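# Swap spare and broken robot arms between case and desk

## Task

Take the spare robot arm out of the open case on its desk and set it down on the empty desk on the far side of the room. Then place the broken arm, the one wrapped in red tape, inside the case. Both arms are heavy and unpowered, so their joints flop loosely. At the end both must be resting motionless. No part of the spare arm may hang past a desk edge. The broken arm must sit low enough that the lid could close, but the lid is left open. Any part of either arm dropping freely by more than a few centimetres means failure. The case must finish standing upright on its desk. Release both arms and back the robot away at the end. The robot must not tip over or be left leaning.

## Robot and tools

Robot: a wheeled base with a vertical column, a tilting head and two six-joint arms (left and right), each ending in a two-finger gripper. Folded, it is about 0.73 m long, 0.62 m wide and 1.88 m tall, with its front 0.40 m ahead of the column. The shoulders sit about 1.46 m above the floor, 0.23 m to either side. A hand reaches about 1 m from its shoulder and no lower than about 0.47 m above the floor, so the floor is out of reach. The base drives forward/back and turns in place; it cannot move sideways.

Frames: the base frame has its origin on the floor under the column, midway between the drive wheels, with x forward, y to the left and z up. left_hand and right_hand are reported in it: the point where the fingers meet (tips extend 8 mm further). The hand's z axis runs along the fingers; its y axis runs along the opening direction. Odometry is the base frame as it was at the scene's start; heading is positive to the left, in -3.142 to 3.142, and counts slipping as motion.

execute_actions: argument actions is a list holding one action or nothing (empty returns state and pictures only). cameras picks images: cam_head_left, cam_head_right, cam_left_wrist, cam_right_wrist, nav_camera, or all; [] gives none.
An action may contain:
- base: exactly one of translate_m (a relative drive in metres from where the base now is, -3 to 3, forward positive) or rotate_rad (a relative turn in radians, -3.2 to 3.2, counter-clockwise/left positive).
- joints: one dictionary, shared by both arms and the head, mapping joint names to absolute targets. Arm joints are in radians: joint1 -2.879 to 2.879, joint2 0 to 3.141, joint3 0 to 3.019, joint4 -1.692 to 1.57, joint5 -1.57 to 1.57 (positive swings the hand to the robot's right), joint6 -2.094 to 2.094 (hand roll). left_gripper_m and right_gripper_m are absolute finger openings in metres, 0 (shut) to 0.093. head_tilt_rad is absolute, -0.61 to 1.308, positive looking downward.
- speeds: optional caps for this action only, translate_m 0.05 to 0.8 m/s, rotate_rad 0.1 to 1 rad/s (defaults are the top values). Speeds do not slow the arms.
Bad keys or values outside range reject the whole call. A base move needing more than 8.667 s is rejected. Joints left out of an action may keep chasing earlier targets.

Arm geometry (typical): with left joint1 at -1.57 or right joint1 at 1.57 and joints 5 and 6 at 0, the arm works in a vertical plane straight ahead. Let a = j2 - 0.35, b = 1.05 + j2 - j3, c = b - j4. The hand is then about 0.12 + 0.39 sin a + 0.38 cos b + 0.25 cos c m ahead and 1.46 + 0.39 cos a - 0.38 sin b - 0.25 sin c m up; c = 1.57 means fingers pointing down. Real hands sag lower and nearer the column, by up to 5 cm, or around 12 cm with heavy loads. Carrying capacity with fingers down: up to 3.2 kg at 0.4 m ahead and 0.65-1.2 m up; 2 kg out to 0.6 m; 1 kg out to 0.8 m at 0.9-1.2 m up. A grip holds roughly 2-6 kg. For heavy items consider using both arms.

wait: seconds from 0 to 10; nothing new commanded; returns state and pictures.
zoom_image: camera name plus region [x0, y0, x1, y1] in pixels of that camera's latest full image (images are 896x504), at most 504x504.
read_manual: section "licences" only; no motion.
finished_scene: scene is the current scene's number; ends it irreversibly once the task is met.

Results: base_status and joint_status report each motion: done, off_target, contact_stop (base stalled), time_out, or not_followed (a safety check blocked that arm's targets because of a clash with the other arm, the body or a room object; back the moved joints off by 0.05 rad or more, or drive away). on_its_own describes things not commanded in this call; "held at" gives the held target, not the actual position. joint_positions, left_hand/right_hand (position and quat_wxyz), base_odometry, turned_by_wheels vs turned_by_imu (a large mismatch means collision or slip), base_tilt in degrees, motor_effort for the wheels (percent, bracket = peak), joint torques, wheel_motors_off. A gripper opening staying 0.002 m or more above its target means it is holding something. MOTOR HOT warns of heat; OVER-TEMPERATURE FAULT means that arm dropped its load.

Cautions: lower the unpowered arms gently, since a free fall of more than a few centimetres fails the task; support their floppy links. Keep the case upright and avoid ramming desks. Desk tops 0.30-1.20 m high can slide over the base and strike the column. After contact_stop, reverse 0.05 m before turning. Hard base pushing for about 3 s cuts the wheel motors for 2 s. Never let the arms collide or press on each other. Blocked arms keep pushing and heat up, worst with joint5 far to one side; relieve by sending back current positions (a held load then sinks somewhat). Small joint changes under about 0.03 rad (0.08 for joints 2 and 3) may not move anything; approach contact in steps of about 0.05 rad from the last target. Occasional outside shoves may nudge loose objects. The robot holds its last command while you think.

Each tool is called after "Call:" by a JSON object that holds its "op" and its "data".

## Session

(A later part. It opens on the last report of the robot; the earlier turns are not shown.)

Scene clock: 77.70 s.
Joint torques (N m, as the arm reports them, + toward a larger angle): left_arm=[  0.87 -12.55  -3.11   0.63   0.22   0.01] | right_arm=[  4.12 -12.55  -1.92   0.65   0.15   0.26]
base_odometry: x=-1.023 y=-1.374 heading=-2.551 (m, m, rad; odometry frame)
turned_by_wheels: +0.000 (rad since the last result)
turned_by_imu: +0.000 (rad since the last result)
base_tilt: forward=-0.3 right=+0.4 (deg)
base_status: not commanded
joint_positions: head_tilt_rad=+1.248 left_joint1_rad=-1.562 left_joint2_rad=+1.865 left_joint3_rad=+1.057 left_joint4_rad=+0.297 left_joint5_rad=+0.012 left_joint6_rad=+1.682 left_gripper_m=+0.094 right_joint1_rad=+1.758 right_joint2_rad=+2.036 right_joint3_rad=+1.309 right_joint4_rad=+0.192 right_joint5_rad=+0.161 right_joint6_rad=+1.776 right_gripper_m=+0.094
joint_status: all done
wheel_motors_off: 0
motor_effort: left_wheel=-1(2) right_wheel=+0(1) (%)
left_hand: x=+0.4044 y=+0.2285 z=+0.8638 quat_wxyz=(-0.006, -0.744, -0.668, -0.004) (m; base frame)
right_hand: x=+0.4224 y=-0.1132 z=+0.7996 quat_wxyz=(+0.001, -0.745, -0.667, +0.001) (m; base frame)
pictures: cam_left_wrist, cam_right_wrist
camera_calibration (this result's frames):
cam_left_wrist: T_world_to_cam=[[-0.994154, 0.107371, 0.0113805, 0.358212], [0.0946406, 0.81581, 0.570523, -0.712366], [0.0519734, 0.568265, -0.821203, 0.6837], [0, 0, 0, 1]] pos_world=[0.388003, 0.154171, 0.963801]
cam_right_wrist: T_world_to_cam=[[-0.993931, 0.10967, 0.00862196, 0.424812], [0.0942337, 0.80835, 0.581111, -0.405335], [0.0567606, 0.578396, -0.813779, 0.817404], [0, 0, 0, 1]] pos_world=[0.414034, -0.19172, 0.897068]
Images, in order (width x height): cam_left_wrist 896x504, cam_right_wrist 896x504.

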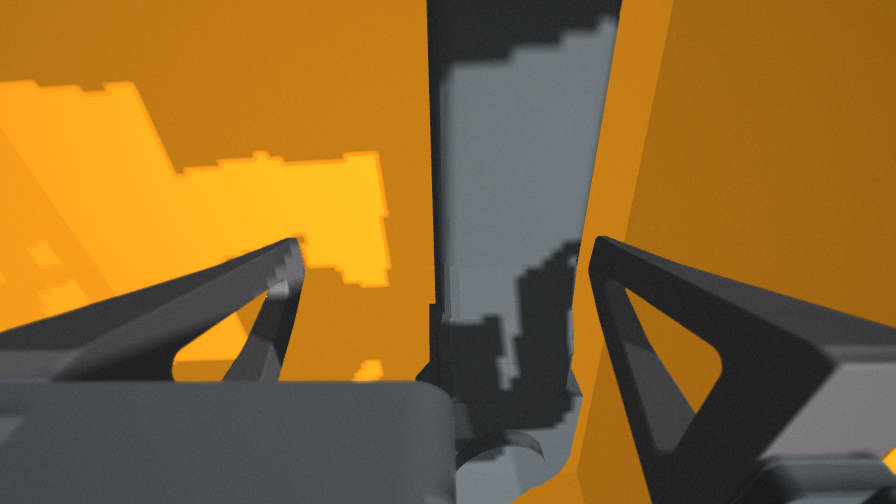

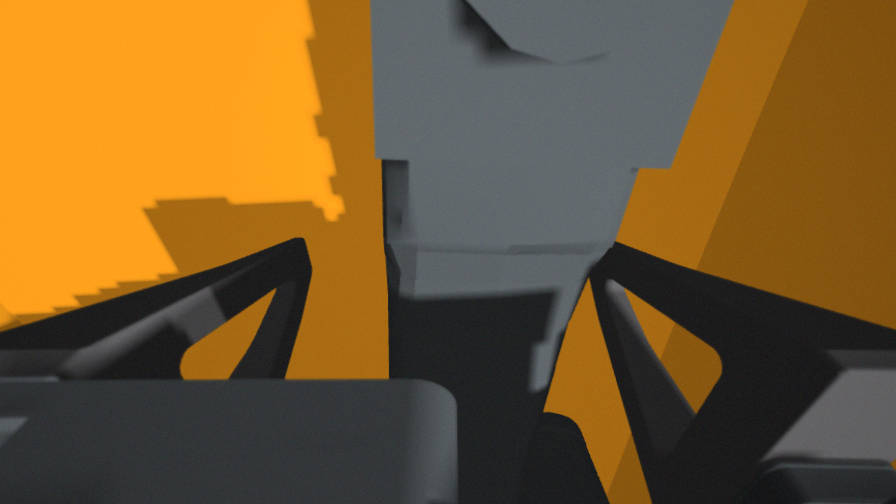

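Call:
{"op": "execute_actions", "data": {"actions": [{"joints":{"left_joint2_rad":1.93,"left_joint3_rad":1.07,"right_joint2_rad":2.08,"right_joint3_rad":1.325}}], "cameras": []}}

Call:
{"op": "execute_actions", "data": {"actions": [{"joints":{"left_joint2_rad":1.99,"left_joint3_rad":1.13}}], "cameras": []}}

Call:
{"op": "execute_actions", "data": {"actions": [{"joints":{"left_joint2_rad":2.05,"left_joint3_rad":1.2}}], "cameras": ["cam_left_wrist","cam_right_wrist"]}}

Scene clock: 84.40 s.
Joint torques (N m, as the arm reports them, + toward a larger angle): left_arm=[  0.38 -12.95  -2.99   0.43   0.21   0.  ] | right_arm=[  4.19 -12.21  -2.35   0.77   0.16   0.24]
base_odometry: x=-1.023 y=-1.374 heading=-2.551 (m, m, rad; odometry frame)
turned_by_wheels: +0.000 (rad since the last result)
turned_by_imu: -0.001 (rad since the last result)
base_tilt: forward=-0.2 right=+0.3 (deg)
base_status: not commanded
joint_positions: head_tilt_rad=+1.248 left_joint1_rad=-1.562 left_joint2_rad=+1.923 left_joint3_rad=+1.073 left_joint4_rad=+0.297 left_joint5_rad=+0.012 left_joint6_rad=+1.682 left_gripper_m=+0.094 right_joint1_rad=+1.758 right_joint2_rad=+2.058 right_joint3_rad=+1.326 right_joint4_rad=+0.192 right_joint5_rad=+0.161 right_joint6_rad=+1.776 right_gripper_m=+0.094
joint_status: all done
wheel_motors_off: 0
motor_effort: left_wheel=-1(2) right_wheel=+0(0) (%)
left_hand: x=+0.3788 y=+0.2286 z=+0.8462 quat_wxyz=(+0.008, -0.744, -0.668, +0.012) (m; base frame)
right_hand: x=+0.4180 y=-0.1123 z=+0.7917 quat_wxyz=(+0.003, -0.745, -0.667, +0.003) (m; base frame)
pictures: none
No camera images: the call's "cameras" was empty. Leave "cameras" out to get every camera's image.

Scene clock: 85.07 s.
Joint torques (N m, as the arm reports them, + toward a larger angle): left_arm=[  0.75 -12.81  -3.31   0.5    0.2   -0.01] | right_arm=[  3.48 -11.71  -2.25   0.64   0.21   0.24]
base_odometry: x=-1.023 y=-1.374 heading=-2.551 (m, m, rad; odometry frame)
turned_by_wheels: +0.000 (rad since the last result)
turned_by_imu: +0.000 (rad since the last result)
base_tilt: forward=-0.2 right=+0.3 (deg)
base_status: not commanded
joint_positions: head_tilt_rad=+1.248 left_joint1_rad=-1.562 left_joint2_rad=+1.978 left_joint3_rad=+1.134 left_joint4_rad=+0.297 left_joint5_rad=+0.012 left_joint6_rad=+1.682 left_gripper_m=+0.094 right_joint1_rad=+1.758 right_joint2_rad=+2.058 right_joint3_rad=+1.326 right_joint4_rad=+0.192 right_joint5_rad=+0.161 right_joint6_rad=+1.776 right_gripper_m=+0.094
joint_status: all done
wheel_motors_off: 0
motor_effort: left_wheel=-2(0) right_wheel=+1(0) (%)
left_hand: x=+0.3820 y=+0.2287 z=+0.8244 quat_wxyz=(+0.006, -0.744, -0.668, +0.010) (m; base frame)
right_hand: x=+0.4180 y=-0.1123 z=+0.7917 quat_wxyz=(+0.003, -0.745, -0.667, +0.003) (m; base frame)
pictures: none
No camera images: the call's "cameras" was empty. Leave "cameras" out to get every camera's image.

Scene clock: 85.73 s.
Joint torques (N m, as the arm reports them, + toward a larger angle): left_arm=[  0.95 -13.01  -3.2    0.5    0.19  -0.04] | right_arm=[  3.6  -11.92  -2.34   0.69   0.17   0.23]
base_odometry: x=-1.023 y=-1.374 heading=-2.551 (m, m, rad; odometry frame)
turned_by_wheels: +0.000 (rad since the last result)
turned_by_imu: +0.000 (rad since the last result)
base_tilt: forward=-0.2 right=+0.3 (deg)
base_status: not commanded
joint_positions: head_tilt_rad=+1.248 left_joint1_rad=-1.562 left_joint2_rad=+2.039 left_joint3_rad=+1.203 left_joint4_rad=+0.297 left_joint5_rad=+0.012 left_joint6_rad=+1.682 left_gripper_m=+0.094 right_joint1_rad=+1.758 right_joint2_rad=+2.058 right_joint3_rad=+1.326 right_joint4_rad=+0.192 right_joint5_rad=+0.161 right_joint6_rad=+1.776 right_gripper_m=+0.094
joint_status: all done
wheel_motors_off: 0
motor_effort: left_wheel=-1(1) right_wheel=+0(1) (%)
left_hand: x=+0.3843 y=+0.2289 z=+0.8000 quat_wxyz=(+0.004, -0.744, -0.668, +0.007) (m; base frame)
right_hand: x=+0.4180 y=-0.1123 z=+0.7917 quat_wxyz=(+0.003, -0.745, -0.667, +0.003) (m; base frame)
pictures: cam_left_wrist, cam_right_wrist
camera_calibration (this result's frames):
cam_left_wrist: T_world_to_cam=[[-0.99343, 0.107153, 0.0401797, 0.31567], [0.110955, 0.815907, 0.567438, -0.678204], [0.0280195, 0.568168, -0.822436, 0.642315], [0, 0, 0, 1]] pos_world=[0.370849, 0.154583, 0.900418]
cam_right_wrist: T_world_to_cam=[[-0.993966, 0.108819, 0.013783, 0.4162], [0.0965837, 0.808722, 0.580208, -0.401244], [0.0519908, 0.578038, -0.814352, 0.813097], [0, 0, 0, 1]] pos_world=[0.410169, -0.190797, 0.889215]
Images, in order (width x height): cam_left_wrist 896x504, cam_right_wrist 896x504.

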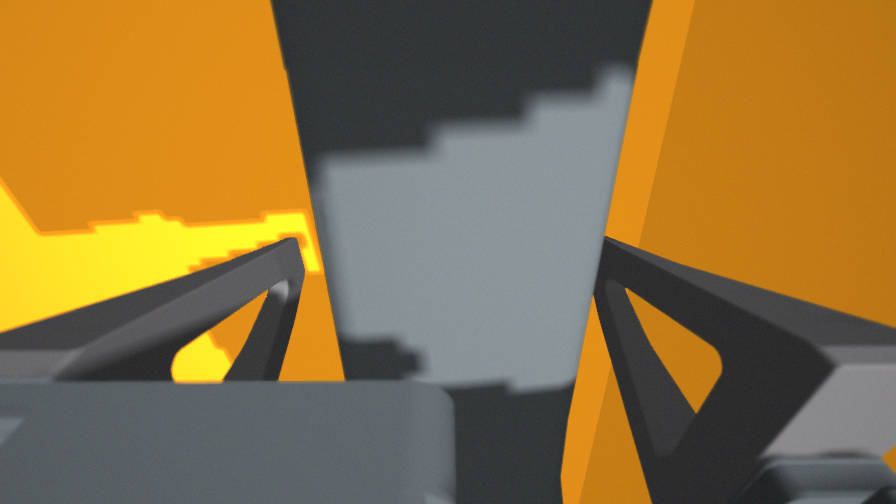

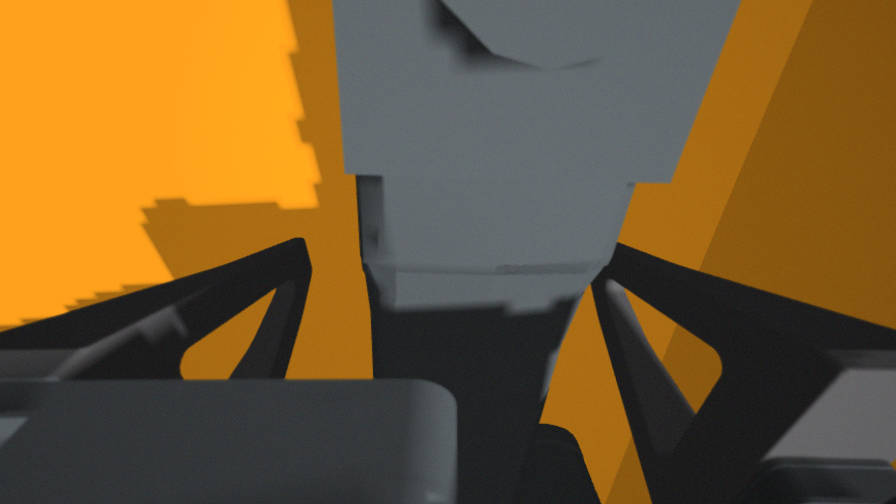

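Call:
{"op": "execute_actions", "data": {"actions": [{"joints":{"left_gripper_m":0,"right_gripper_m":0}}], "cameras": []}}

Call:
{"op": "execute_actions", "data": {"actions": [{"joints":{"left_joint2_rad":1.92,"left_joint3_rad":1.12,"right_joint2_rad":1.94,"right_joint3_rad":1.24,"right_joint1_rad":1.78}}], "cameras": []}}

Call:
{"op": "execute_actions", "data": {"actions": [{"joints":{"left_joint2_rad":1.8,"left_joint3_rad":1.02,"right_joint2_rad":1.82,"right_joint3_rad":1.14,"right_joint1_rad":1.795,"right_joint5_rad":0.18}}], "cameras": ["cam_head_left"]}}

Scene clock: 96.00 s.
Joint torques (N m, as the arm reports them, + toward a larger angle): left_arm=[  1.09 -12.92  -2.89   0.46   0.23   0.05] | right_arm=[  3.63 -12.13  -2.01   0.47   0.16   0.12]
base_odometry: x=-1.023 y=-1.374 heading=-2.551 (m, m, rad; odometry frame)
turned_by_wheels: +0.000 (rad since the last result)
turned_by_imu: -0.001 (rad since the last result)
base_tilt: forward=-0.3 right=+0.3 (deg)
base_status: not commanded
joint_positions: head_tilt_rad=+1.248 left_joint1_rad=-1.562 left_joint2_rad=+2.040 left_joint3_rad=+1.202 left_joint4_rad=+0.297 left_joint5_rad=+0.011 left_joint6_rad=+1.677 left_gripper_m=+0.053 right_joint1_rad=+1.759 right_joint2_rad=+2.061 right_joint3_rad=+1.322 right_joint4_rad=+0.195 right_joint5_rad=+0.161 right_joint6_rad=+1.793 right_gripper_m=+0.055
joint_status: left_gripper_m off_target (ended at +0.053, target +0.000); right_gripper_m off_target (ended at +0.055, target +0.000)
wheel_motors_off: 0
motor_effort: left_wheel=+0(0) right_wheel=+2(1) (%)
left_hand: x=+0.3835 y=+0.2290 z=+0.8000 quat_wxyz=(+0.004, -0.742, -0.670, +0.008) (m; base frame)
right_hand: x=+0.4140 y=-0.1120 z=+0.7910 quat_wxyz=(+0.004, -0.750, -0.661, +0.004) (m; base frame)
pictures: none
No camera images: the call's "cameras" was empty. Leave "cameras" out to get every camera's image.

Scene clock: 96.77 s.
Joint torques (N m, as the arm reports them, + toward a larger angle): left_arm=[  0.28 -24.03  -7.74   0.36   0.17   0.16] | right_arm=[  4.83 -21.01  -7.11   0.11   0.22   0.08]
base_odometry: x=-1.023 y=-1.374 heading=-2.551 (m, m, rad; odometry frame)
turned_by_wheels: +0.000 (rad since the last result)
turned_by_imu: +0.000 (rad since the last result)
base_tilt: forward=-0.3 right=+0.4 (deg)
base_status: not commanded
joint_positions: head_tilt_rad=+1.248 left_joint1_rad=-1.564 left_joint2_rad=+2.033 left_joint3_rad=+1.178 left_joint4_rad=+0.300 left_joint5_rad=+0.013 left_joint6_rad=+1.662 left_gripper_m=+0.053 right_joint1_rad=+1.759 right_joint2_rad=+2.045 right_joint3_rad=+1.293 right_joint4_rad=+0.205 right_joint5_rad=+0.160 right_joint6_rad=+1.796 right_gripper_m=+0.054
joint_status: all done
wheel_motors_off: 0
motor_effort: left_wheel=-3(1) right_wheel=-1(2) (%)
left_hand: x=+0.3744 y=+0.2270 z=+0.8047 quat_wxyz=(+0.008, -0.737, -0.675, +0.014) (m; base frame)
right_hand: x=+0.4096 y=-0.1135 z=+0.7983 quat_wxyz=(+0.005, -0.751, -0.660, +0.005) (m; base frame)
pictures: none
No camera images: the call's "cameras" was empty. Leave "cameras" out to get every camera's image.

Scene clock: 97.83 s.
Joint torques (N m, as the arm reports them, + toward a larger angle): left_arm=[  1.42 -22.08  -6.03   0.69   0.34   0.14] | right_arm=[  5.55 -20.92  -5.04   0.26   0.64  -0.05]
base_odometry: x=-1.023 y=-1.374 heading=-2.551 (m, m, rad; odometry frame)
turned_by_wheels: +0.000 (rad since the last result)
turned_by_imu: +0.000 (rad since the last result)
base_tilt: forward=-0.2 right=+0.3 (deg)
base_status: not commanded
joint_positions: head_tilt_rad=+1.248 left_joint1_rad=-1.574 left_joint2_rad=+1.900 left_joint3_rad=+1.056 left_joint4_rad=+0.294 left_joint5_rad=+0.009 left_joint6_rad=+1.668 left_gripper_m=+0.053 right_joint1_rad=+1.764 right_joint2_rad=+1.921 right_joint3_rad=+1.169 right_joint4_rad=+0.205 right_joint5_rad=+0.172 right_joint6_rad=+1.809 right_gripper_m=+0.054
joint_status: all done
wheel_motors_off: 0
motor_effort: left_wheel=-2(2) right_wheel=+1(1) (%)
left_hand: x=+0.3821 y=+0.2205 z=+0.8545 quat_wxyz=(+0.004, -0.741, -0.671, +0.014) (m; base frame)
right_hand: x=+0.4126 y=-0.1198 z=+0.8455 quat_wxyz=(+0.002, -0.754, -0.657, +0.008) (m; base frame)
pictures: cam_head_left
camera_calibration (this result's frames):
cam_head_left: T_world_to_cam=[[0.0578067, -0.997613, -0.0377744, 0.0790379], [-0.913125, -0.0375399, -0.405948, 0.659762], [0.403561, 0.0579592, -0.913115, 1.30461], [0, 0, 0, 1]] pos_world=[0.0713846, 0.0280022, 1.46208]
Images, in order (width x height): cam_head_left 896x504.

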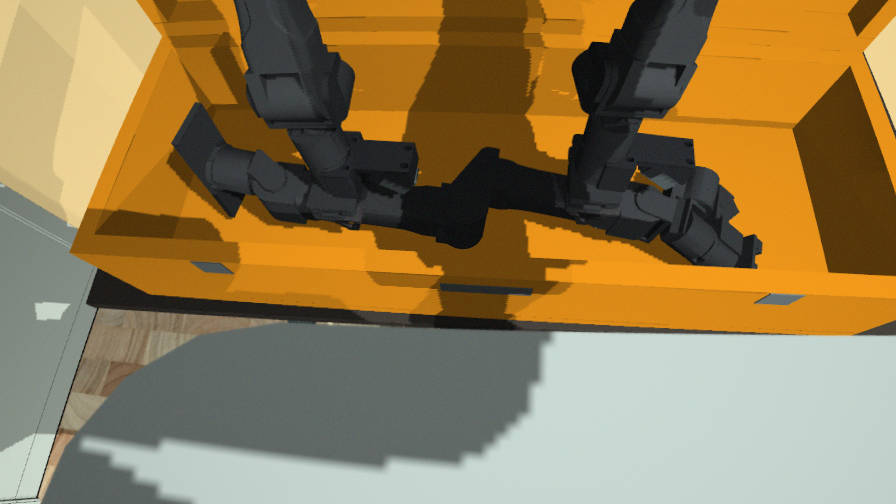

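Call:
{"op": "execute_actions", "data": {"actions": [{"joints":{"left_joint2_rad":1.66,"left_joint3_rad":0.91,"left_joint4_rad":0.27,"right_joint2_rad":1.68,"right_joint3_rad":1.02,"right_joint4_rad":0.18,"right_joint1_rad":1.82,"right_joint5_rad":0.2,"right_joint6_rad":1.82}}], "cameras": []}}

Call:
{"op": "execute_actions", "data": {"actions": [{"joints":{"left_joint2_rad":1.52,"left_joint3_rad":0.82,"left_joint4_rad":0.22,"right_joint2_rad":1.54,"right_joint3_rad":0.92,"right_joint4_rad":0.14,"right_joint1_rad":1.84,"right_joint5_rad":0.21}}], "cameras": []}}

Call:
{"op": "execute_actions", "data": {"actions": [{"joints":{"left_joint2_rad":1.37,"left_joint3_rad":0.75,"left_joint4_rad":0.16,"right_joint2_rad":1.39,"right_joint3_rad":0.84,"right_joint4_rad":0.08,"right_joint1_rad":1.86,"right_joint5_rad":0.23,"right_joint6_rad":1.84}}], "cameras": ["cam_head_right"]}}

Call:
{"op": "execute_actions", "data": {"actions": [{"joints":{"left_joint2_rad":1.05,"left_joint3_rad":0.65,"left_joint4_rad":-0.05,"right_joint2_rad":1.07,"right_joint3_rad":0.73,"right_joint4_rad":-0.11,"right_joint1_rad":1.92,"right_joint5_rad":0.28,"right_joint6_rad":1.87,"head_tilt_rad":1.1}}], "cameras": ["cam_head_right"]}}

Scene clock: 117.53 s.
Joint torques (N m, as the arm reports them, + toward a larger angle): left_arm=[  1.51 -22.46  -5.16   0.62   0.49   0.07] | right_arm=[  6.39 -21.53  -5.21  -0.47   0.45   0.  ]
base_odometry: x=-1.023 y=-1.374 heading=-2.551 (m, m, rad; odometry frame)
turned_by_wheels: +0.000 (rad since the last result)
turned_by_imu: -0.002 (rad since the last result)
base_tilt: forward=-0.2 right=+0.3 (deg)
base_status: not commanded
joint_positions: head_tilt_rad=+1.248 left_joint1_rad=-1.574 left_joint2_rad=+1.755 left_joint3_rad=+0.941 left_joint4_rad=+0.262 left_joint5_rad=+0.005 left_joint6_rad=+1.671 left_gripper_m=+0.053 right_joint1_rad=+1.785 right_joint2_rad=+1.789 right_joint3_rad=+1.052 right_joint4_rad=+0.199 right_joint5_rad=+0.196 right_joint6_rad=+1.834 right_gripper_m=+0.054
joint_status: all done
wheel_motors_off: 0
motor_effort: left_wheel=-3(2) right_wheel=+0(4) (%)
left_hand: x=+0.3873 y=+0.2219 z=+0.9063 quat_wxyz=(+0.007, -0.742, -0.670, +0.013) (m; base frame)
right_hand: x=+0.4166 y=-0.1177 z=+0.8962 quat_wxyz=(-0.003, -0.759, -0.651, +0.005) (m; base frame)
pictures: none
No camera images: the call's "cameras" was empty. Leave "cameras" out to get every camera's image.

Scene clock: 118.67 s.
Joint torques (N m, as the arm reports them, + toward a larger angle): left_arm=[  1.54 -21.87  -4.14   0.56   0.63   0.09] | right_arm=[  5.7  -22.5   -5.63  -0.56   0.47  -0.04]
base_odometry: x=-1.023 y=-1.374 heading=-2.551 (m, m, rad; odometry frame)
turned_by_wheels: +0.000 (rad since the last result)
turned_by_imu: +0.000 (rad since the last result)
base_tilt: forward=-0.3 right=+0.3 (deg)
base_status: not commanded
joint_positions: head_tilt_rad=+1.248 left_joint1_rad=-1.572 left_joint2_rad=+1.615 left_joint3_rad=+0.845 left_joint4_rad=+0.214 left_joint5_rad=+0.001 left_joint6_rad=+1.672 left_gripper_m=+0.053 right_joint1_rad=+1.804 right_joint2_rad=+1.663 right_joint3_rad=+0.960 right_joint4_rad=+0.163 right_joint5_rad=+0.205 right_joint6_rad=+1.845 right_gripper_m=+0.054
joint_status: all done
wheel_motors_off: 0
motor_effort: left_wheel=-1(2) right_wheel=-1(3) (%)
left_hand: x=+0.3901 y=+0.2237 z=+0.9545 quat_wxyz=(+0.010, -0.742, -0.670, +0.013) (m; base frame)
right_hand: x=+0.4202 y=-0.1150 z=+0.9424 quat_wxyz=(+0.000, -0.760, -0.650, +0.002) (m; base frame)
pictures: none
No camera images: the call's "cameras" was empty. Leave "cameras" out to get every camera's image.

Scene clock: 119.77 s.
Joint torques (N m, as the arm reports them, + toward a larger angle): left_arm=[  1.73 -22.23  -3.05   0.58   0.3    0.06] | right_arm=[  5.3  -22.25  -4.11  -0.55   0.31  -0.06]
base_odometry: x=-1.023 y=-1.374 heading=-2.551 (m, m, rad; odometry frame)
turned_by_wheels: +0.000 (rad since the last result)
turned_by_imu: +0.000 (rad since the last result)
base_tilt: forward=-0.2 right=+0.3 (deg)
base_status: not commanded
joint_positions: head_tilt_rad=+1.248 left_joint1_rad=-1.572 left_joint2_rad=+1.466 left_joint3_rad=+0.767 left_joint4_rad=+0.151 left_joint5_rad=+0.010 left_joint6_rad=+1.675 left_gripper_m=+0.053 right_joint1_rad=+1.826 right_joint2_rad=+1.511 right_joint3_rad=+0.872 right_joint4_rad=+0.103 right_joint5_rad=+0.228 right_joint6_rad=+1.862 right_gripper_m=+0.054
joint_status: all done
wheel_motors_off: 0
motor_effort: left_wheel=-1(1) right_wheel=+0(3) (%)
left_hand: x=+0.3972 y=+0.2223 z=+1.0019 quat_wxyz=(+0.004, -0.743, -0.669, +0.013) (m; base frame)
right_hand: x=+0.4260 y=-0.1160 z=+0.9949 quat_wxyz=(-0.004, -0.762, -0.648, +0.001) (m; base frame)
pictures: cam_head_right
camera_calibration (this result's frames):
cam_head_right: T_world_to_cam=[[0.0447378, -0.996463, -0.0711373, 0.0565536], [-0.920697, -0.013491, -0.390044, 0.63169], [0.387705, 0.0829456, -0.918044, 1.31092], [0, 0, 0, 1]] pos_world=[0.0708141, -0.0438595, 1.45389]
Images, in order (width x height): cam_head_right 896x504.

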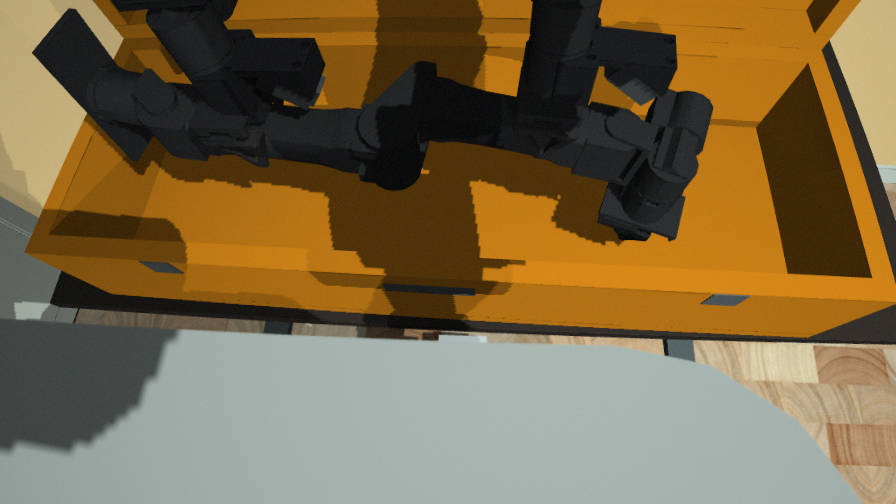

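Scene clock: 121.23 s.
Joint torques (N m, as the arm reports them, + toward a larger angle): left_arm=[  1.3  -19.97   1.19   0.7   -0.12   0.01] | right_arm=[  4.61 -20.22   0.15  -0.72   0.45  -0.2 ]
base_odometry: x=-1.023 y=-1.374 heading=-2.551 (m, m, rad; odometry frame)
turned_by_wheels: +0.000 (rad since the last result)
turned_by_imu: -0.001 (rad since the last result)
base_tilt: forward=-0.3 right=+0.3 (deg)
base_status: not commanded
joint_positions: head_tilt_rad=+1.113 left_joint1_rad=-1.573 left_joint2_rad=+1.134 left_joint3_rad=+0.638 left_joint4_rad=-0.059 left_joint5_rad=+0.020 left_joint6_rad=+1.677 left_gripper_m=+0.053 right_joint1_rad=+1.887 right_joint2_rad=+1.187 right_joint3_rad=+0.733 right_joint4_rad=-0.088 right_joint5_rad=+0.276 right_joint6_rad=+1.909 right_gripper_m=+0.054
joint_status: right_joint6_rad off_target (ended at +1.909, target +1.870); the others done
wheel_motors_off: 0
motor_effort: left_wheel=-2(2) right_wheel=+1(4) (%)
left_hand: x=+0.3994 y=+0.2202 z=+1.1001 quat_wxyz=(+0.002, -0.744, -0.668, +0.019) (m; base frame)
right_hand: x=+0.4276 y=-0.1172 z=+1.1006 quat_wxyz=(-0.002, -0.767, -0.642, +0.000) (m; base frame)
pictures: cam_head_right
camera_calibration (this result's frames):
cam_head_right: T_world_to_cam=[[0.0539597, -0.996463, -0.0644231, 0.0457526], [-0.859391, -0.013491, -0.51114, 0.815112], [0.508463, 0.0829456, -0.857079, 1.211], [0, 0, 0, 1]] pos_world=[0.0822837, -0.0438595, 1.45751]
Images, in order (width x height): cam_head_right 896x504.

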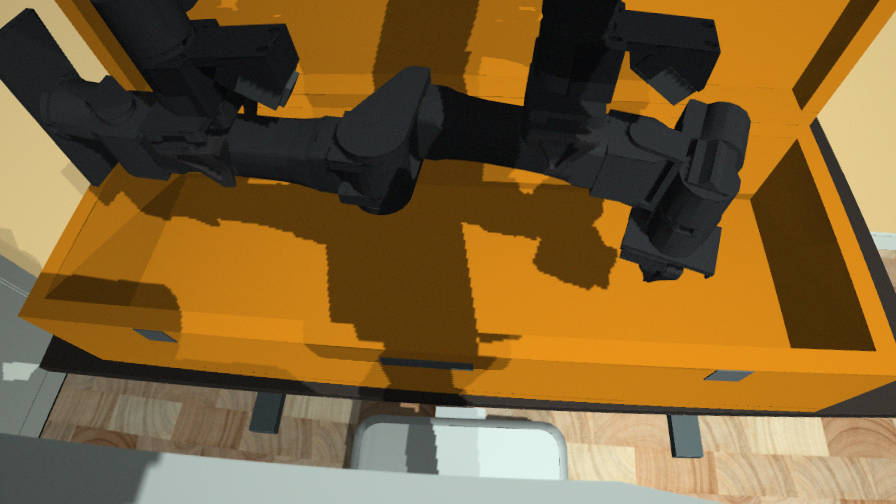

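Call:
{"op": "execute_actions", "data": {"actions": [{"joints":{"left_joint2_rad":0.72,"left_joint3_rad":0.62,"left_joint4_rad":-0.33,"right_joint2_rad":0.78,"right_joint3_rad":0.7,"right_joint4_rad":-0.36,"right_joint1_rad":2.01,"right_joint5_rad":0.36,"right_joint6_rad":1.94}}], "cameras": []}}

Call:
{"op": "execute_actions", "data": {"actions": [{"base":{"translate_m":-0.08},"speeds":{"translate_m":0.1}}], "cameras": ["cam_head_right","cam_head_left"]}}

Scene clock: 130.57 s.
Joint torques (N m, as the arm reports them, + toward a larger angle): left_arm=[  1.4  -16.98   5.41   0.78  -0.1    0.01] | right_arm=[  3.32 -17.1    5.34  -0.83   0.56  -0.11]
base_odometry: x=-1.023 y=-1.374 heading=-2.551 (m, m, rad; odometry frame)
turned_by_wheels: +0.000 (rad since the last result)
turned_by_imu: -0.002 (rad since the last result)
base_tilt: forward=-0.3 right=+0.3 (deg)
base_status: not commanded
joint_positions: head_tilt_rad=+1.112 left_joint1_rad=-1.574 left_joint2_rad=+0.792 left_joint3_rad=+0.586 left_joint4_rad=-0.338 left_joint5_rad=+0.019 left_joint6_rad=+1.679 left_gripper_m=+0.053 right_joint1_rad=+1.983 right_joint2_rad=+0.878 right_joint3_rad=+0.673 right_joint4_rad=-0.334 right_joint5_rad=+0.352 right_joint6_rad=+1.968 right_gripper_m=+0.054
joint_status: all done
wheel_motors_off: 0
motor_effort: left_wheel=-1(4) right_wheel=+1(4) (%)
left_hand: x=+0.4040 y=+0.2199 z=+1.1947 quat_wxyz=(-0.001, -0.745, -0.667, +0.015) (m; base frame)
right_hand: x=+0.4299 y=-0.1163 z=+1.1985 quat_wxyz=(-0.004, -0.771, -0.637, -0.010) (m; base frame)
pictures: none
No camera images: the call's "cameras" was empty. Leave "cameras" out to get every camera's image.

Scene clock: 132.13 s.
Joint torques (N m, as the arm reports them, + toward a larger angle): left_arm=[  1.78 -16.57   6.28   0.75  -0.12   0.01] | right_arm=[  3.45 -17.4    6.2   -0.66   0.68  -0.18]
base_odometry: x=-0.956 y=-1.329 heading=-2.551 (m, m, rad; odometry frame)
turned_by_wheels: +0.000 (rad since the last result)
turned_by_imu: +0.000 (rad since the last result)
base_tilt: forward=-0.3 right=+0.3 (deg)
base_status: done
joint_positions: head_tilt_rad=+1.112 left_joint1_rad=-1.574 left_joint2_rad=+0.795 left_joint3_rad=+0.577 left_joint4_rad=-0.340 left_joint5_rad=+0.019 left_joint6_rad=+1.681 left_gripper_m=+0.053 right_joint1_rad=+1.984 right_joint2_rad=+0.879 right_joint3_rad=+0.662 right_joint4_rad=-0.335 right_joint5_rad=+0.350 right_joint6_rad=+1.974 right_gripper_m=+0.054
joint_status: not commanded
wheel_motors_off: 0
motor_effort: left_wheel=+1(34) right_wheel=+0(36) (%)
left_hand: x=+0.3973 y=+0.2198 z=+1.1930 quat_wxyz=(+0.003, -0.745, -0.667, +0.020) (m; base frame)
right_hand: x=+0.4228 y=-0.1164 z=+1.1971 quat_wxyz=(+0.000, -0.771, -0.636, -0.006) (m; base frame)
pictures: cam_head_left, cam_head_right
camera_calibration (this result's frames):
cam_head_left: T_world_to_cam=[[0.0624163, -0.997613, -0.0295419, 0.0661295], [-0.849265, -0.0375399, -0.52663, 0.842419], [0.524264, 0.0579592, -0.849581, 1.20074], [0, 0, 0, 1]] pos_world=[0.081807, 0.0280022, 1.46572]
cam_head_right: T_world_to_cam=[[0.0540171, -0.996463, -0.0643749, 0.0456756], [-0.858935, -0.013491, -0.511907, 0.81627], [0.509228, 0.0829456, -0.856625, 1.21026], [0, 0, 0, 1]] pos_world=[0.0823573, -0.0438595, 1.45753]
Images, in order (width x height): cam_head_left 896x504, cam_head_right 896x504.

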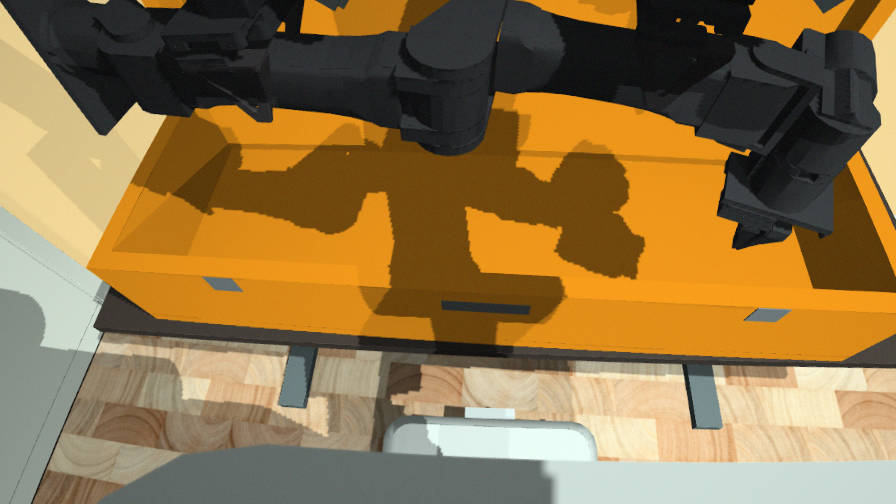

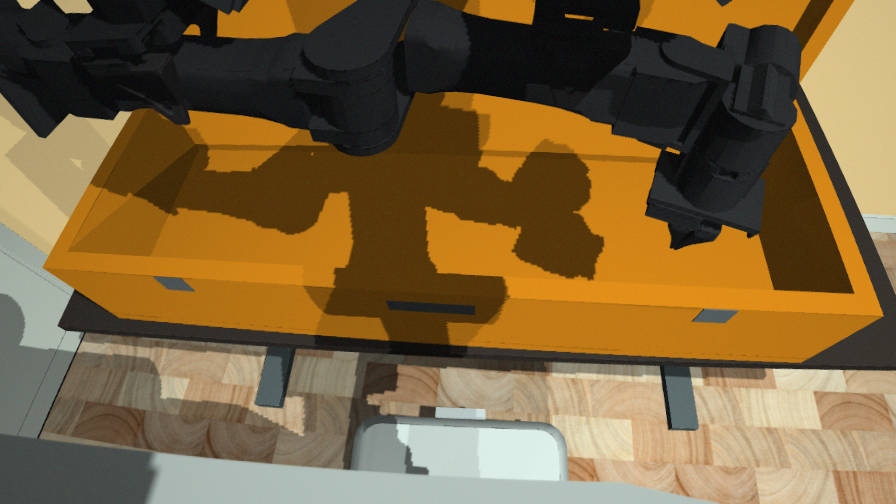

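Call:
{"op": "execute_actions", "data": {"actions": [{"base":{"translate_m":-1.5},"speeds":{"translate_m":0.4}}], "cameras": []}}

Call:
{"op": "execute_actions", "data": {"actions": [{"base":{"rotate_rad":-3.13},"speeds":{"rotate_rad":0.6}}], "cameras": []}}

Call:
{"op": "execute_actions", "data": {"actions": [{"base":{"translate_m":0.8},"speeds":{"translate_m":0.4},"joints":{"left_joint2_rad":1.05,"left_joint3_rad":0.65,"left_joint4_rad":-0.05,"right_joint2_rad":1.07,"right_joint3_rad":0.73,"right_joint4_rad":-0.11,"right_joint1_rad":1.9,"right_joint5_rad":0.28,"right_joint6_rad":1.89}}], "cameras": ["cam_head_left","nav_camera"]}}

Scene clock: 151.77 s.
Joint torques (N m, as the arm reports them, + toward a larger angle): left_arm=[  1.96 -17.     6.33   0.85  -0.12   0.07] | right_arm=[  3.65 -17.38   6.19  -0.75   0.67  -0.18]
base_odometry: x=+0.290 y=-0.494 heading=-2.552 (m, m, rad; odometry frame)
turned_by_wheels: -0.001 (rad since the last result)
turned_by_imu: -0.001 (rad since the last result)
base_tilt: forward=-0.2 right=+0.3 (deg)
base_status: done
joint_positions: head_tilt_rad=+1.111 left_joint1_rad=-1.575 left_joint2_rad=+0.795 left_joint3_rad=+0.575 left_joint4_rad=-0.339 left_joint5_rad=+0.019 left_joint6_rad=+1.681 left_gripper_m=+0.053 right_joint1_rad=+1.984 right_joint2_rad=+0.879 right_joint3_rad=+0.659 right_joint4_rad=-0.335 right_joint5_rad=+0.350 right_joint6_rad=+1.976 right_gripper_m=+0.054
joint_status: not commanded
wheel_motors_off: 0
motor_effort: left_wheel=-3(35) right_wheel=+3(51) (%)
left_hand: x=+0.3961 y=+0.2196 z=+1.1926 quat_wxyz=(+0.004, -0.746, -0.666, +0.021) (m; base frame)
right_hand: x=+0.4214 y=-0.1166 z=+1.1968 quat_wxyz=(+0.001, -0.772, -0.636, -0.005) (m; base frame)
pictures: none
No camera images: the call's "cameras" was empty. Leave "cameras" out to get every camera's image.

Scene clock: 158.13 s.
Joint torques (N m, as the arm reports them, + toward a larger angle): left_arm=[  1.89 -16.7    6.3    0.62  -0.1    0.  ] | right_arm=[  2.99 -16.83   6.31  -0.77   0.57  -0.18]
base_odometry: x=+0.290 y=-0.493 heading=+0.602 (m, m, rad; odometry frame)
turned_by_wheels: -3.129 (rad since the last result)
turned_by_imu: -3.146 (rad since the last result)
base_tilt: forward=-0.3 right=+0.3 (deg)
base_status: done
joint_positions: head_tilt_rad=+1.111 left_joint1_rad=-1.576 left_joint2_rad=+0.795 left_joint3_rad=+0.575 left_joint4_rad=-0.339 left_joint5_rad=+0.019 left_joint6_rad=+1.682 left_gripper_m=+0.053 right_joint1_rad=+1.985 right_joint2_rad=+0.879 right_joint3_rad=+0.659 right_joint4_rad=-0.335 right_joint5_rad=+0.353 right_joint6_rad=+1.977 right_gripper_m=+0.054
joint_status: not commanded
wheel_motors_off: 0
motor_effort: left_wheel=+4(51) right_wheel=-5(53) (%)
left_hand: x=+0.3961 y=+0.2193 z=+1.1926 quat_wxyz=(+0.003, -0.746, -0.666, +0.021) (m; base frame)
right_hand: x=+0.4215 y=-0.1166 z=+1.1969 quat_wxyz=(+0.000, -0.772, -0.636, -0.004) (m; base frame)
pictures: none
No camera images: the call's "cameras" was empty. Leave "cameras" out to get every camera's image.

Scene clock: 161.43 s.
Joint torques (N m, as the arm reports them, + toward a larger angle): left_arm=[  2.42 -21.5    0.73   0.53  -0.05   0.04] | right_arm=[  4.04 -20.62   0.06  -0.31   0.79  -0.13]
base_odometry: x=+0.949 y=-0.040 heading=+0.602 (m, m, rad; odometry frame)
turned_by_wheels: -0.001 (rad since the last result)
turned_by_imu: -0.004 (rad since the last result)
base_tilt: forward=-0.2 right=+0.3 (deg)
base_status: done
joint_positions: head_tilt_rad=+1.111 left_joint1_rad=-1.581 left_joint2_rad=+1.148 left_joint3_rad=+0.644 left_joint4_rad=-0.054 left_joint5_rad=+0.019 left_joint6_rad=+1.677 left_gripper_m=+0.053 right_joint1_rad=+1.876 right_joint2_rad=+1.192 right_joint3_rad=+0.734 right_joint4_rad=-0.094 right_joint5_rad=+0.268 right_joint6_rad=+1.915 right_gripper_m=+0.054
joint_status: all done
wheel_motors_off: 0
motor_effort: left_wheel=-3(56) right_wheel=+2(61) (%)
left_hand: x=+0.3992 y=+0.2167 z=+1.0962 quat_wxyz=(+0.002, -0.745, -0.667, +0.022) (m; base frame)
right_hand: x=+0.4256 y=-0.1212 z=+1.0983 quat_wxyz=(+0.000, -0.770, -0.638, +0.004) (m; base frame)
pictures: cam_head_left, nav_camera
camera_calibration (this result's frames):
cam_head_left: T_world_to_cam=[[0.0624284, -0.997613, -0.0295163, 0.0660895], [-0.849049, -0.0375399, -0.526978, 0.842944], [0.524612, 0.0579592, -0.849366, 1.20039], [0, 0, 0, 1]] pos_world=[0.0818375, 0.0280022, 1.46573]
Images, in order (width x height): cam_head_left 896x504, nav_camera 896x504.

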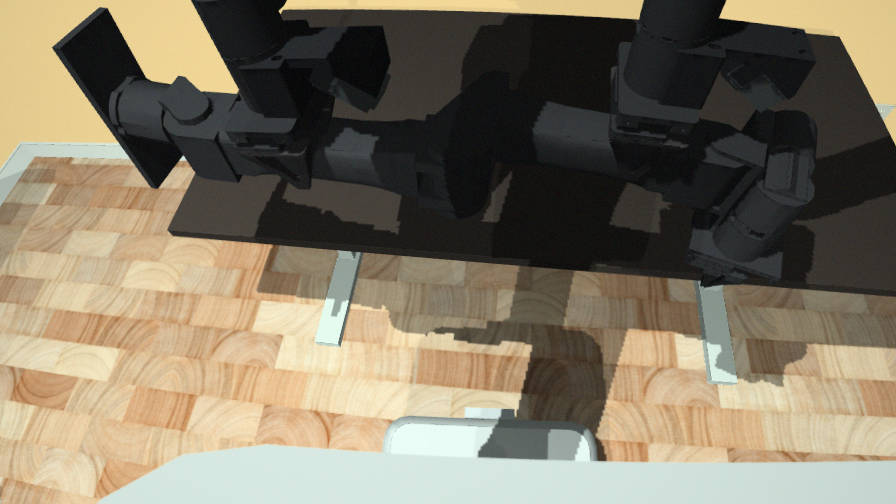

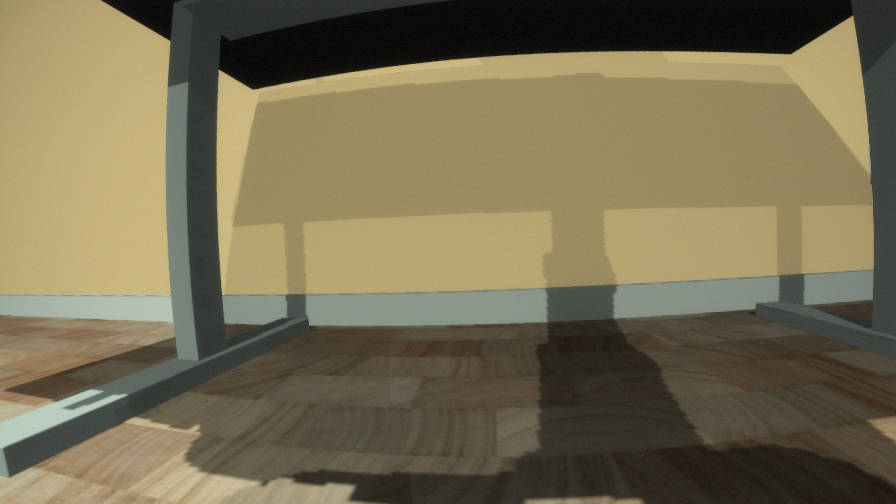

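Call:
{"op": "execute_actions", "data": {"actions": [{"base":{"translate_m":0.33},"speeds":{"translate_m":0.2},"joints":{"head_tilt_rad":1.25,"left_joint2_rad":1.37,"left_joint3_rad":0.75,"left_joint4_rad":0.16,"right_joint2_rad":1.39,"right_joint3_rad":0.84,"right_joint4_rad":0.08,"right_joint1_rad":1.84,"right_joint5_rad":0.23,"right_joint6_rad":1.85}}], "cameras": []}}

Call:
{"op": "execute_actions", "data": {"actions": [{"base":{"rotate_rad":-0.2},"speeds":{"rotate_rad":0.3},"joints":{"left_joint2_rad":1.5,"left_joint3_rad":0.82,"left_joint4_rad":0.22,"right_joint2_rad":1.52,"right_joint3_rad":0.92,"right_joint4_rad":0.14,"right_joint1_rad":1.82,"right_joint5_rad":0.21}}], "cameras": ["cam_head_left","cam_head_right"]}}

Scene clock: 181.77 s.
Joint torques (N m, as the arm reports them, + toward a larger angle): left_arm=[  2.77 -21.47  -3.26   0.75   0.34   0.05] | right_arm=[  4.1  -20.93  -3.71  -0.36   0.69  -0.01]
base_odometry: x=+1.221 y=+0.146 heading=+0.601 (m, m, rad; odometry frame)
turned_by_wheels: -0.001 (rad since the last result)
turned_by_imu: -0.004 (rad since the last result)
base_tilt: forward=-0.2 right=+0.3 (deg)
base_status: done
joint_positions: head_tilt_rad=+1.247 left_joint1_rad=-1.579 left_joint2_rad=+1.456 left_joint3_rad=+0.771 left_joint4_rad=+0.156 left_joint5_rad=+0.009 left_joint6_rad=+1.673 left_gripper_m=+0.053 right_joint1_rad=+1.817 right_joint2_rad=+1.491 right_joint3_rad=+0.871 right_joint4_rad=+0.097 right_joint5_rad=+0.220 right_joint6_rad=+1.873 right_gripper_m=+0.054
joint_status: all done
wheel_motors_off: 0
motor_effort: left_wheel=-1(33) right_wheel=+1(40) (%)
left_hand: x=+0.4054 y=+0.2182 z=+1.0045 quat_wxyz=(-0.004, -0.744, -0.668, +0.008) (m; base frame)
right_hand: x=+0.4335 y=-0.1208 z=+1.0004 quat_wxyz=(-0.007, -0.768, -0.640, -0.004) (m; base frame)
pictures: none
No camera images: the call's "cameras" was empty. Leave "cameras" out to get every camera's image.

Scene clock: 183.17 s.
Joint torques (N m, as the arm reports them, + toward a larger angle): left_arm=[  1.87 -20.73  -3.69   0.66   0.39   0.07] | right_arm=[  3.84 -20.93  -4.03  -0.13   0.83   0.01]
base_odometry: x=+1.222 y=+0.146 heading=+0.402 (m, m, rad; odometry frame)
turned_by_wheels: -0.199 (rad since the last result)
turned_by_imu: -0.197 (rad since the last result)
base_tilt: forward=-0.3 right=+0.4 (deg)
base_status: done
joint_positions: head_tilt_rad=+1.247 left_joint1_rad=-1.578 left_joint2_rad=+1.578 left_joint3_rad=+0.843 left_joint4_rad=+0.212 left_joint5_rad=+0.008 left_joint6_rad=+1.675 left_gripper_m=+0.053 right_joint1_rad=+1.796 right_joint2_rad=+1.617 right_joint3_rad=+0.949 right_joint4_rad=+0.151 right_joint5_rad=+0.197 right_joint6_rad=+1.864 right_gripper_m=+0.054
joint_status: all done
wheel_motors_off: 0
motor_effort: left_wheel=+1(47) right_wheel=-2(56) (%)
left_hand: x=+0.4066 y=+0.2191 z=+0.9647 quat_wxyz=(-0.005, -0.744, -0.668, +0.004) (m; base frame)
right_hand: x=+0.4344 y=-0.1203 z=+0.9564 quat_wxyz=(-0.006, -0.769, -0.640, -0.007) (m; base frame)
pictures: cam_head_left, cam_head_right
camera_calibration (this result's frames):
cam_head_left: T_world_to_cam=[[0.0578485, -0.997613, -0.0377102, 0.078937], [-0.912674, -0.0375399, -0.40696, 0.661298], [0.404573, 0.0579592, -0.912667, 1.30387], [0, 0, 0, 1]] pos_world=[0.071471, 0.0280022, 1.4621]
cam_head_right: T_world_to_cam=[[0.0448166, -0.996463, -0.0710876, 0.0564732], [-0.920264, -0.013491, -0.391065, 0.633239], [0.388723, 0.0829456, -0.917614, 1.31021], [0, 0, 0, 1]] pos_world=[0.0709095, -0.0438595, 1.45392]
Images, in order (width x height): cam_head_left 896x504, cam_head_right 896x504.

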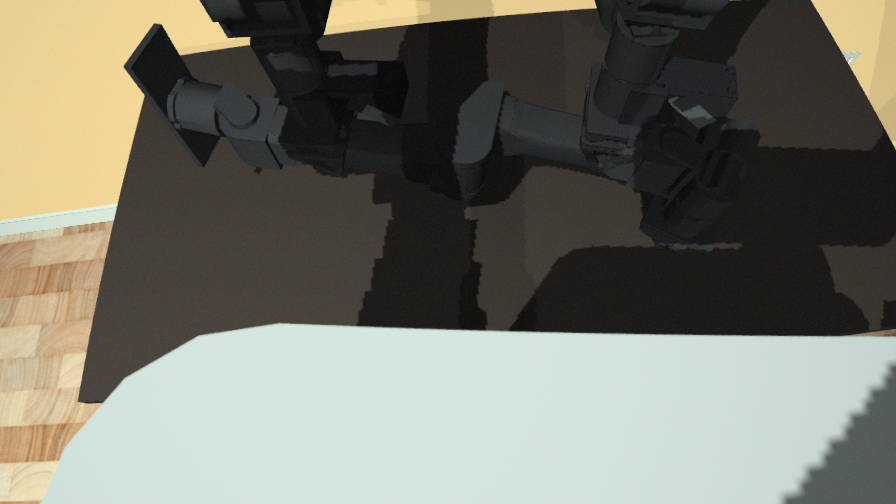

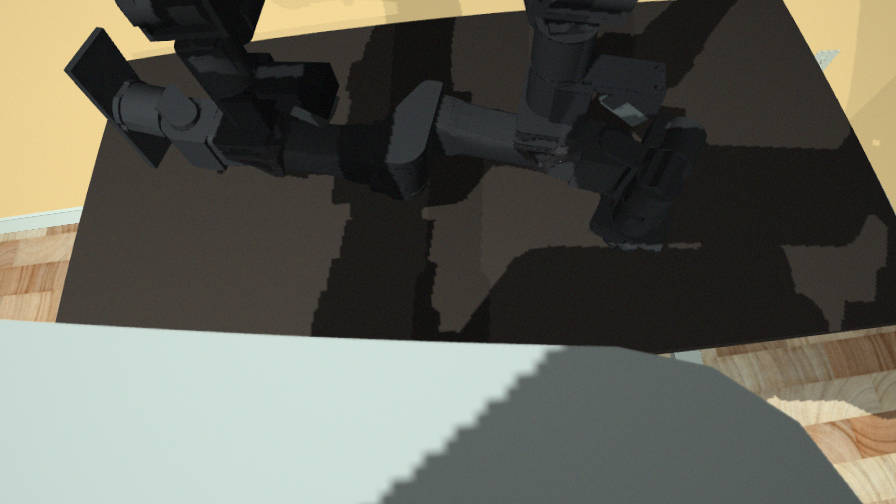

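Call:
{"op": "execute_actions", "data": {"actions": [{"joints":{"left_joint2_rad":1.54,"left_joint3_rad":0.84,"right_joint2_rad":1.58,"right_joint3_rad":0.96}}], "cameras": []}}

Call:
{"op": "execute_actions", "data": {"actions": [{"joints":{"left_joint2_rad":1.59,"left_joint3_rad":0.87,"right_joint2_rad":1.64,"right_joint3_rad":1.0,"right_joint4_rad":0.17}}], "cameras": ["cam_head_right"]}}

Scene clock: 191.70 s.
Joint torques (N m, as the arm reports them, + toward a larger angle): left_arm=[  1.68 -20.53  -4.06   0.66   0.61   0.05] | right_arm=[  4.75 -20.15  -4.28  -0.15   0.7    0.04]
base_odometry: x=+1.222 y=+0.146 heading=+0.402 (m, m, rad; odometry frame)
turned_by_wheels: +0.000 (rad since the last result)
turned_by_imu: -0.001 (rad since the last result)
base_tilt: forward=-0.3 right=+0.3 (deg)
base_status: not commanded
joint_positions: head_tilt_rad=+1.247 left_joint1_rad=-1.576 left_joint2_rad=+1.612 left_joint3_rad=+0.864 left_joint4_rad=+0.215 left_joint5_rad=+0.001 left_joint6_rad=+1.673 left_gripper_m=+0.053 right_joint1_rad=+1.795 right_joint2_rad=+1.666 right_joint3_rad=+0.988 right_joint4_rad=+0.151 right_joint5_rad=+0.199 right_joint6_rad=+1.863 right_gripper_m=+0.054
joint_status: all done
wheel_motors_off: 0
motor_effort: left_wheel=+3(4) right_wheel=-3(3) (%)
left_hand: x=+0.4032 y=+0.2213 z=+0.9535 quat_wxyz=(+0.001, -0.743, -0.669, +0.006) (m; base frame)
right_hand: x=+0.4326 y=-0.1179 z=+0.9389 quat_wxyz=(-0.004, -0.768, -0.641, -0.002) (m; base frame)
pictures: none
No camera images: the call's "cameras" was empty. Leave "cameras" out to get every camera's image.

Scene clock: 192.43 s.
Joint torques (N m, as the arm reports them, + toward a larger angle): left_arm=[  1.35 -20.72  -4.56   0.24   0.71   0.13] | right_arm=[  5.07 -20.    -4.41   0.58   0.55   0.06]
base_odometry: x=+1.222 y=+0.146 heading=+0.402 (m, m, rad; odometry frame)
turned_by_wheels: +0.000 (rad since the last result)
turned_by_imu: +0.000 (rad since the last result)
base_tilt: forward=-0.2 right=+0.3 (deg)
base_status: not commanded
joint_positions: head_tilt_rad=+1.247 left_joint1_rad=-1.574 left_joint2_rad=+1.662 left_joint3_rad=+0.900 left_joint4_rad=+0.221 left_joint5_rad=+0.001 left_joint6_rad=+1.671 left_gripper_m=+0.053 right_joint1_rad=+1.793 right_joint2_rad=+1.720 right_joint3_rad=+1.028 right_joint4_rad=+0.166 right_joint5_rad=+0.204 right_joint6_rad=+1.859 right_gripper_m=+0.054
joint_status: all done
wheel_motors_off: 0
motor_effort: left_wheel=+3(5) right_wheel=-5(5) (%)
left_hand: x=+0.4014 y=+0.2224 z=+0.9363 quat_wxyz=(+0.005, -0.742, -0.670, +0.008) (m; base frame)
right_hand: x=+0.4324 y=-0.1164 z=+0.9195 quat_wxyz=(-0.007, -0.767, -0.642, +0.000) (m; base frame)
pictures: cam_head_right
camera_calibration (this result's frames):
cam_head_right: T_world_to_cam=[[0.0448166, -0.996463, -0.0710876, 0.0564732], [-0.920264, -0.013491, -0.391065, 0.633239], [0.388723, 0.0829456, -0.917614, 1.31021], [0, 0, 0, 1]] pos_world=[0.0709095, -0.0438595, 1.45392]
Images, in order (width x height): cam_head_right 896x504.

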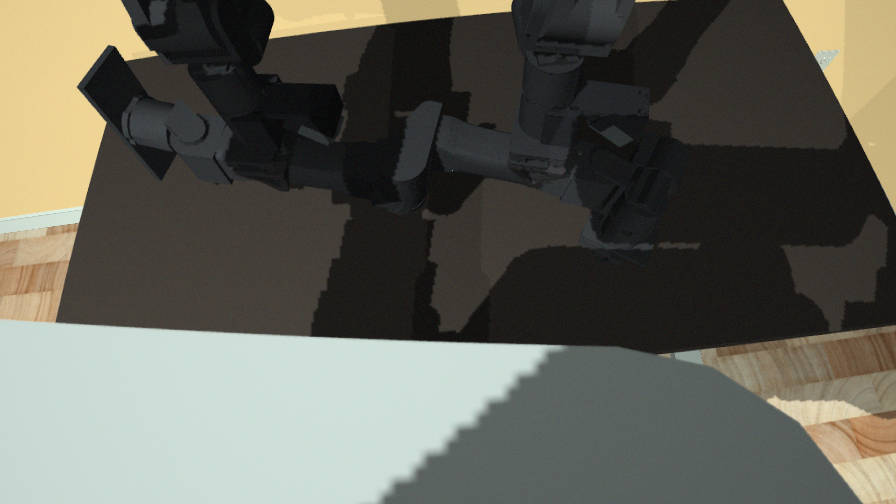

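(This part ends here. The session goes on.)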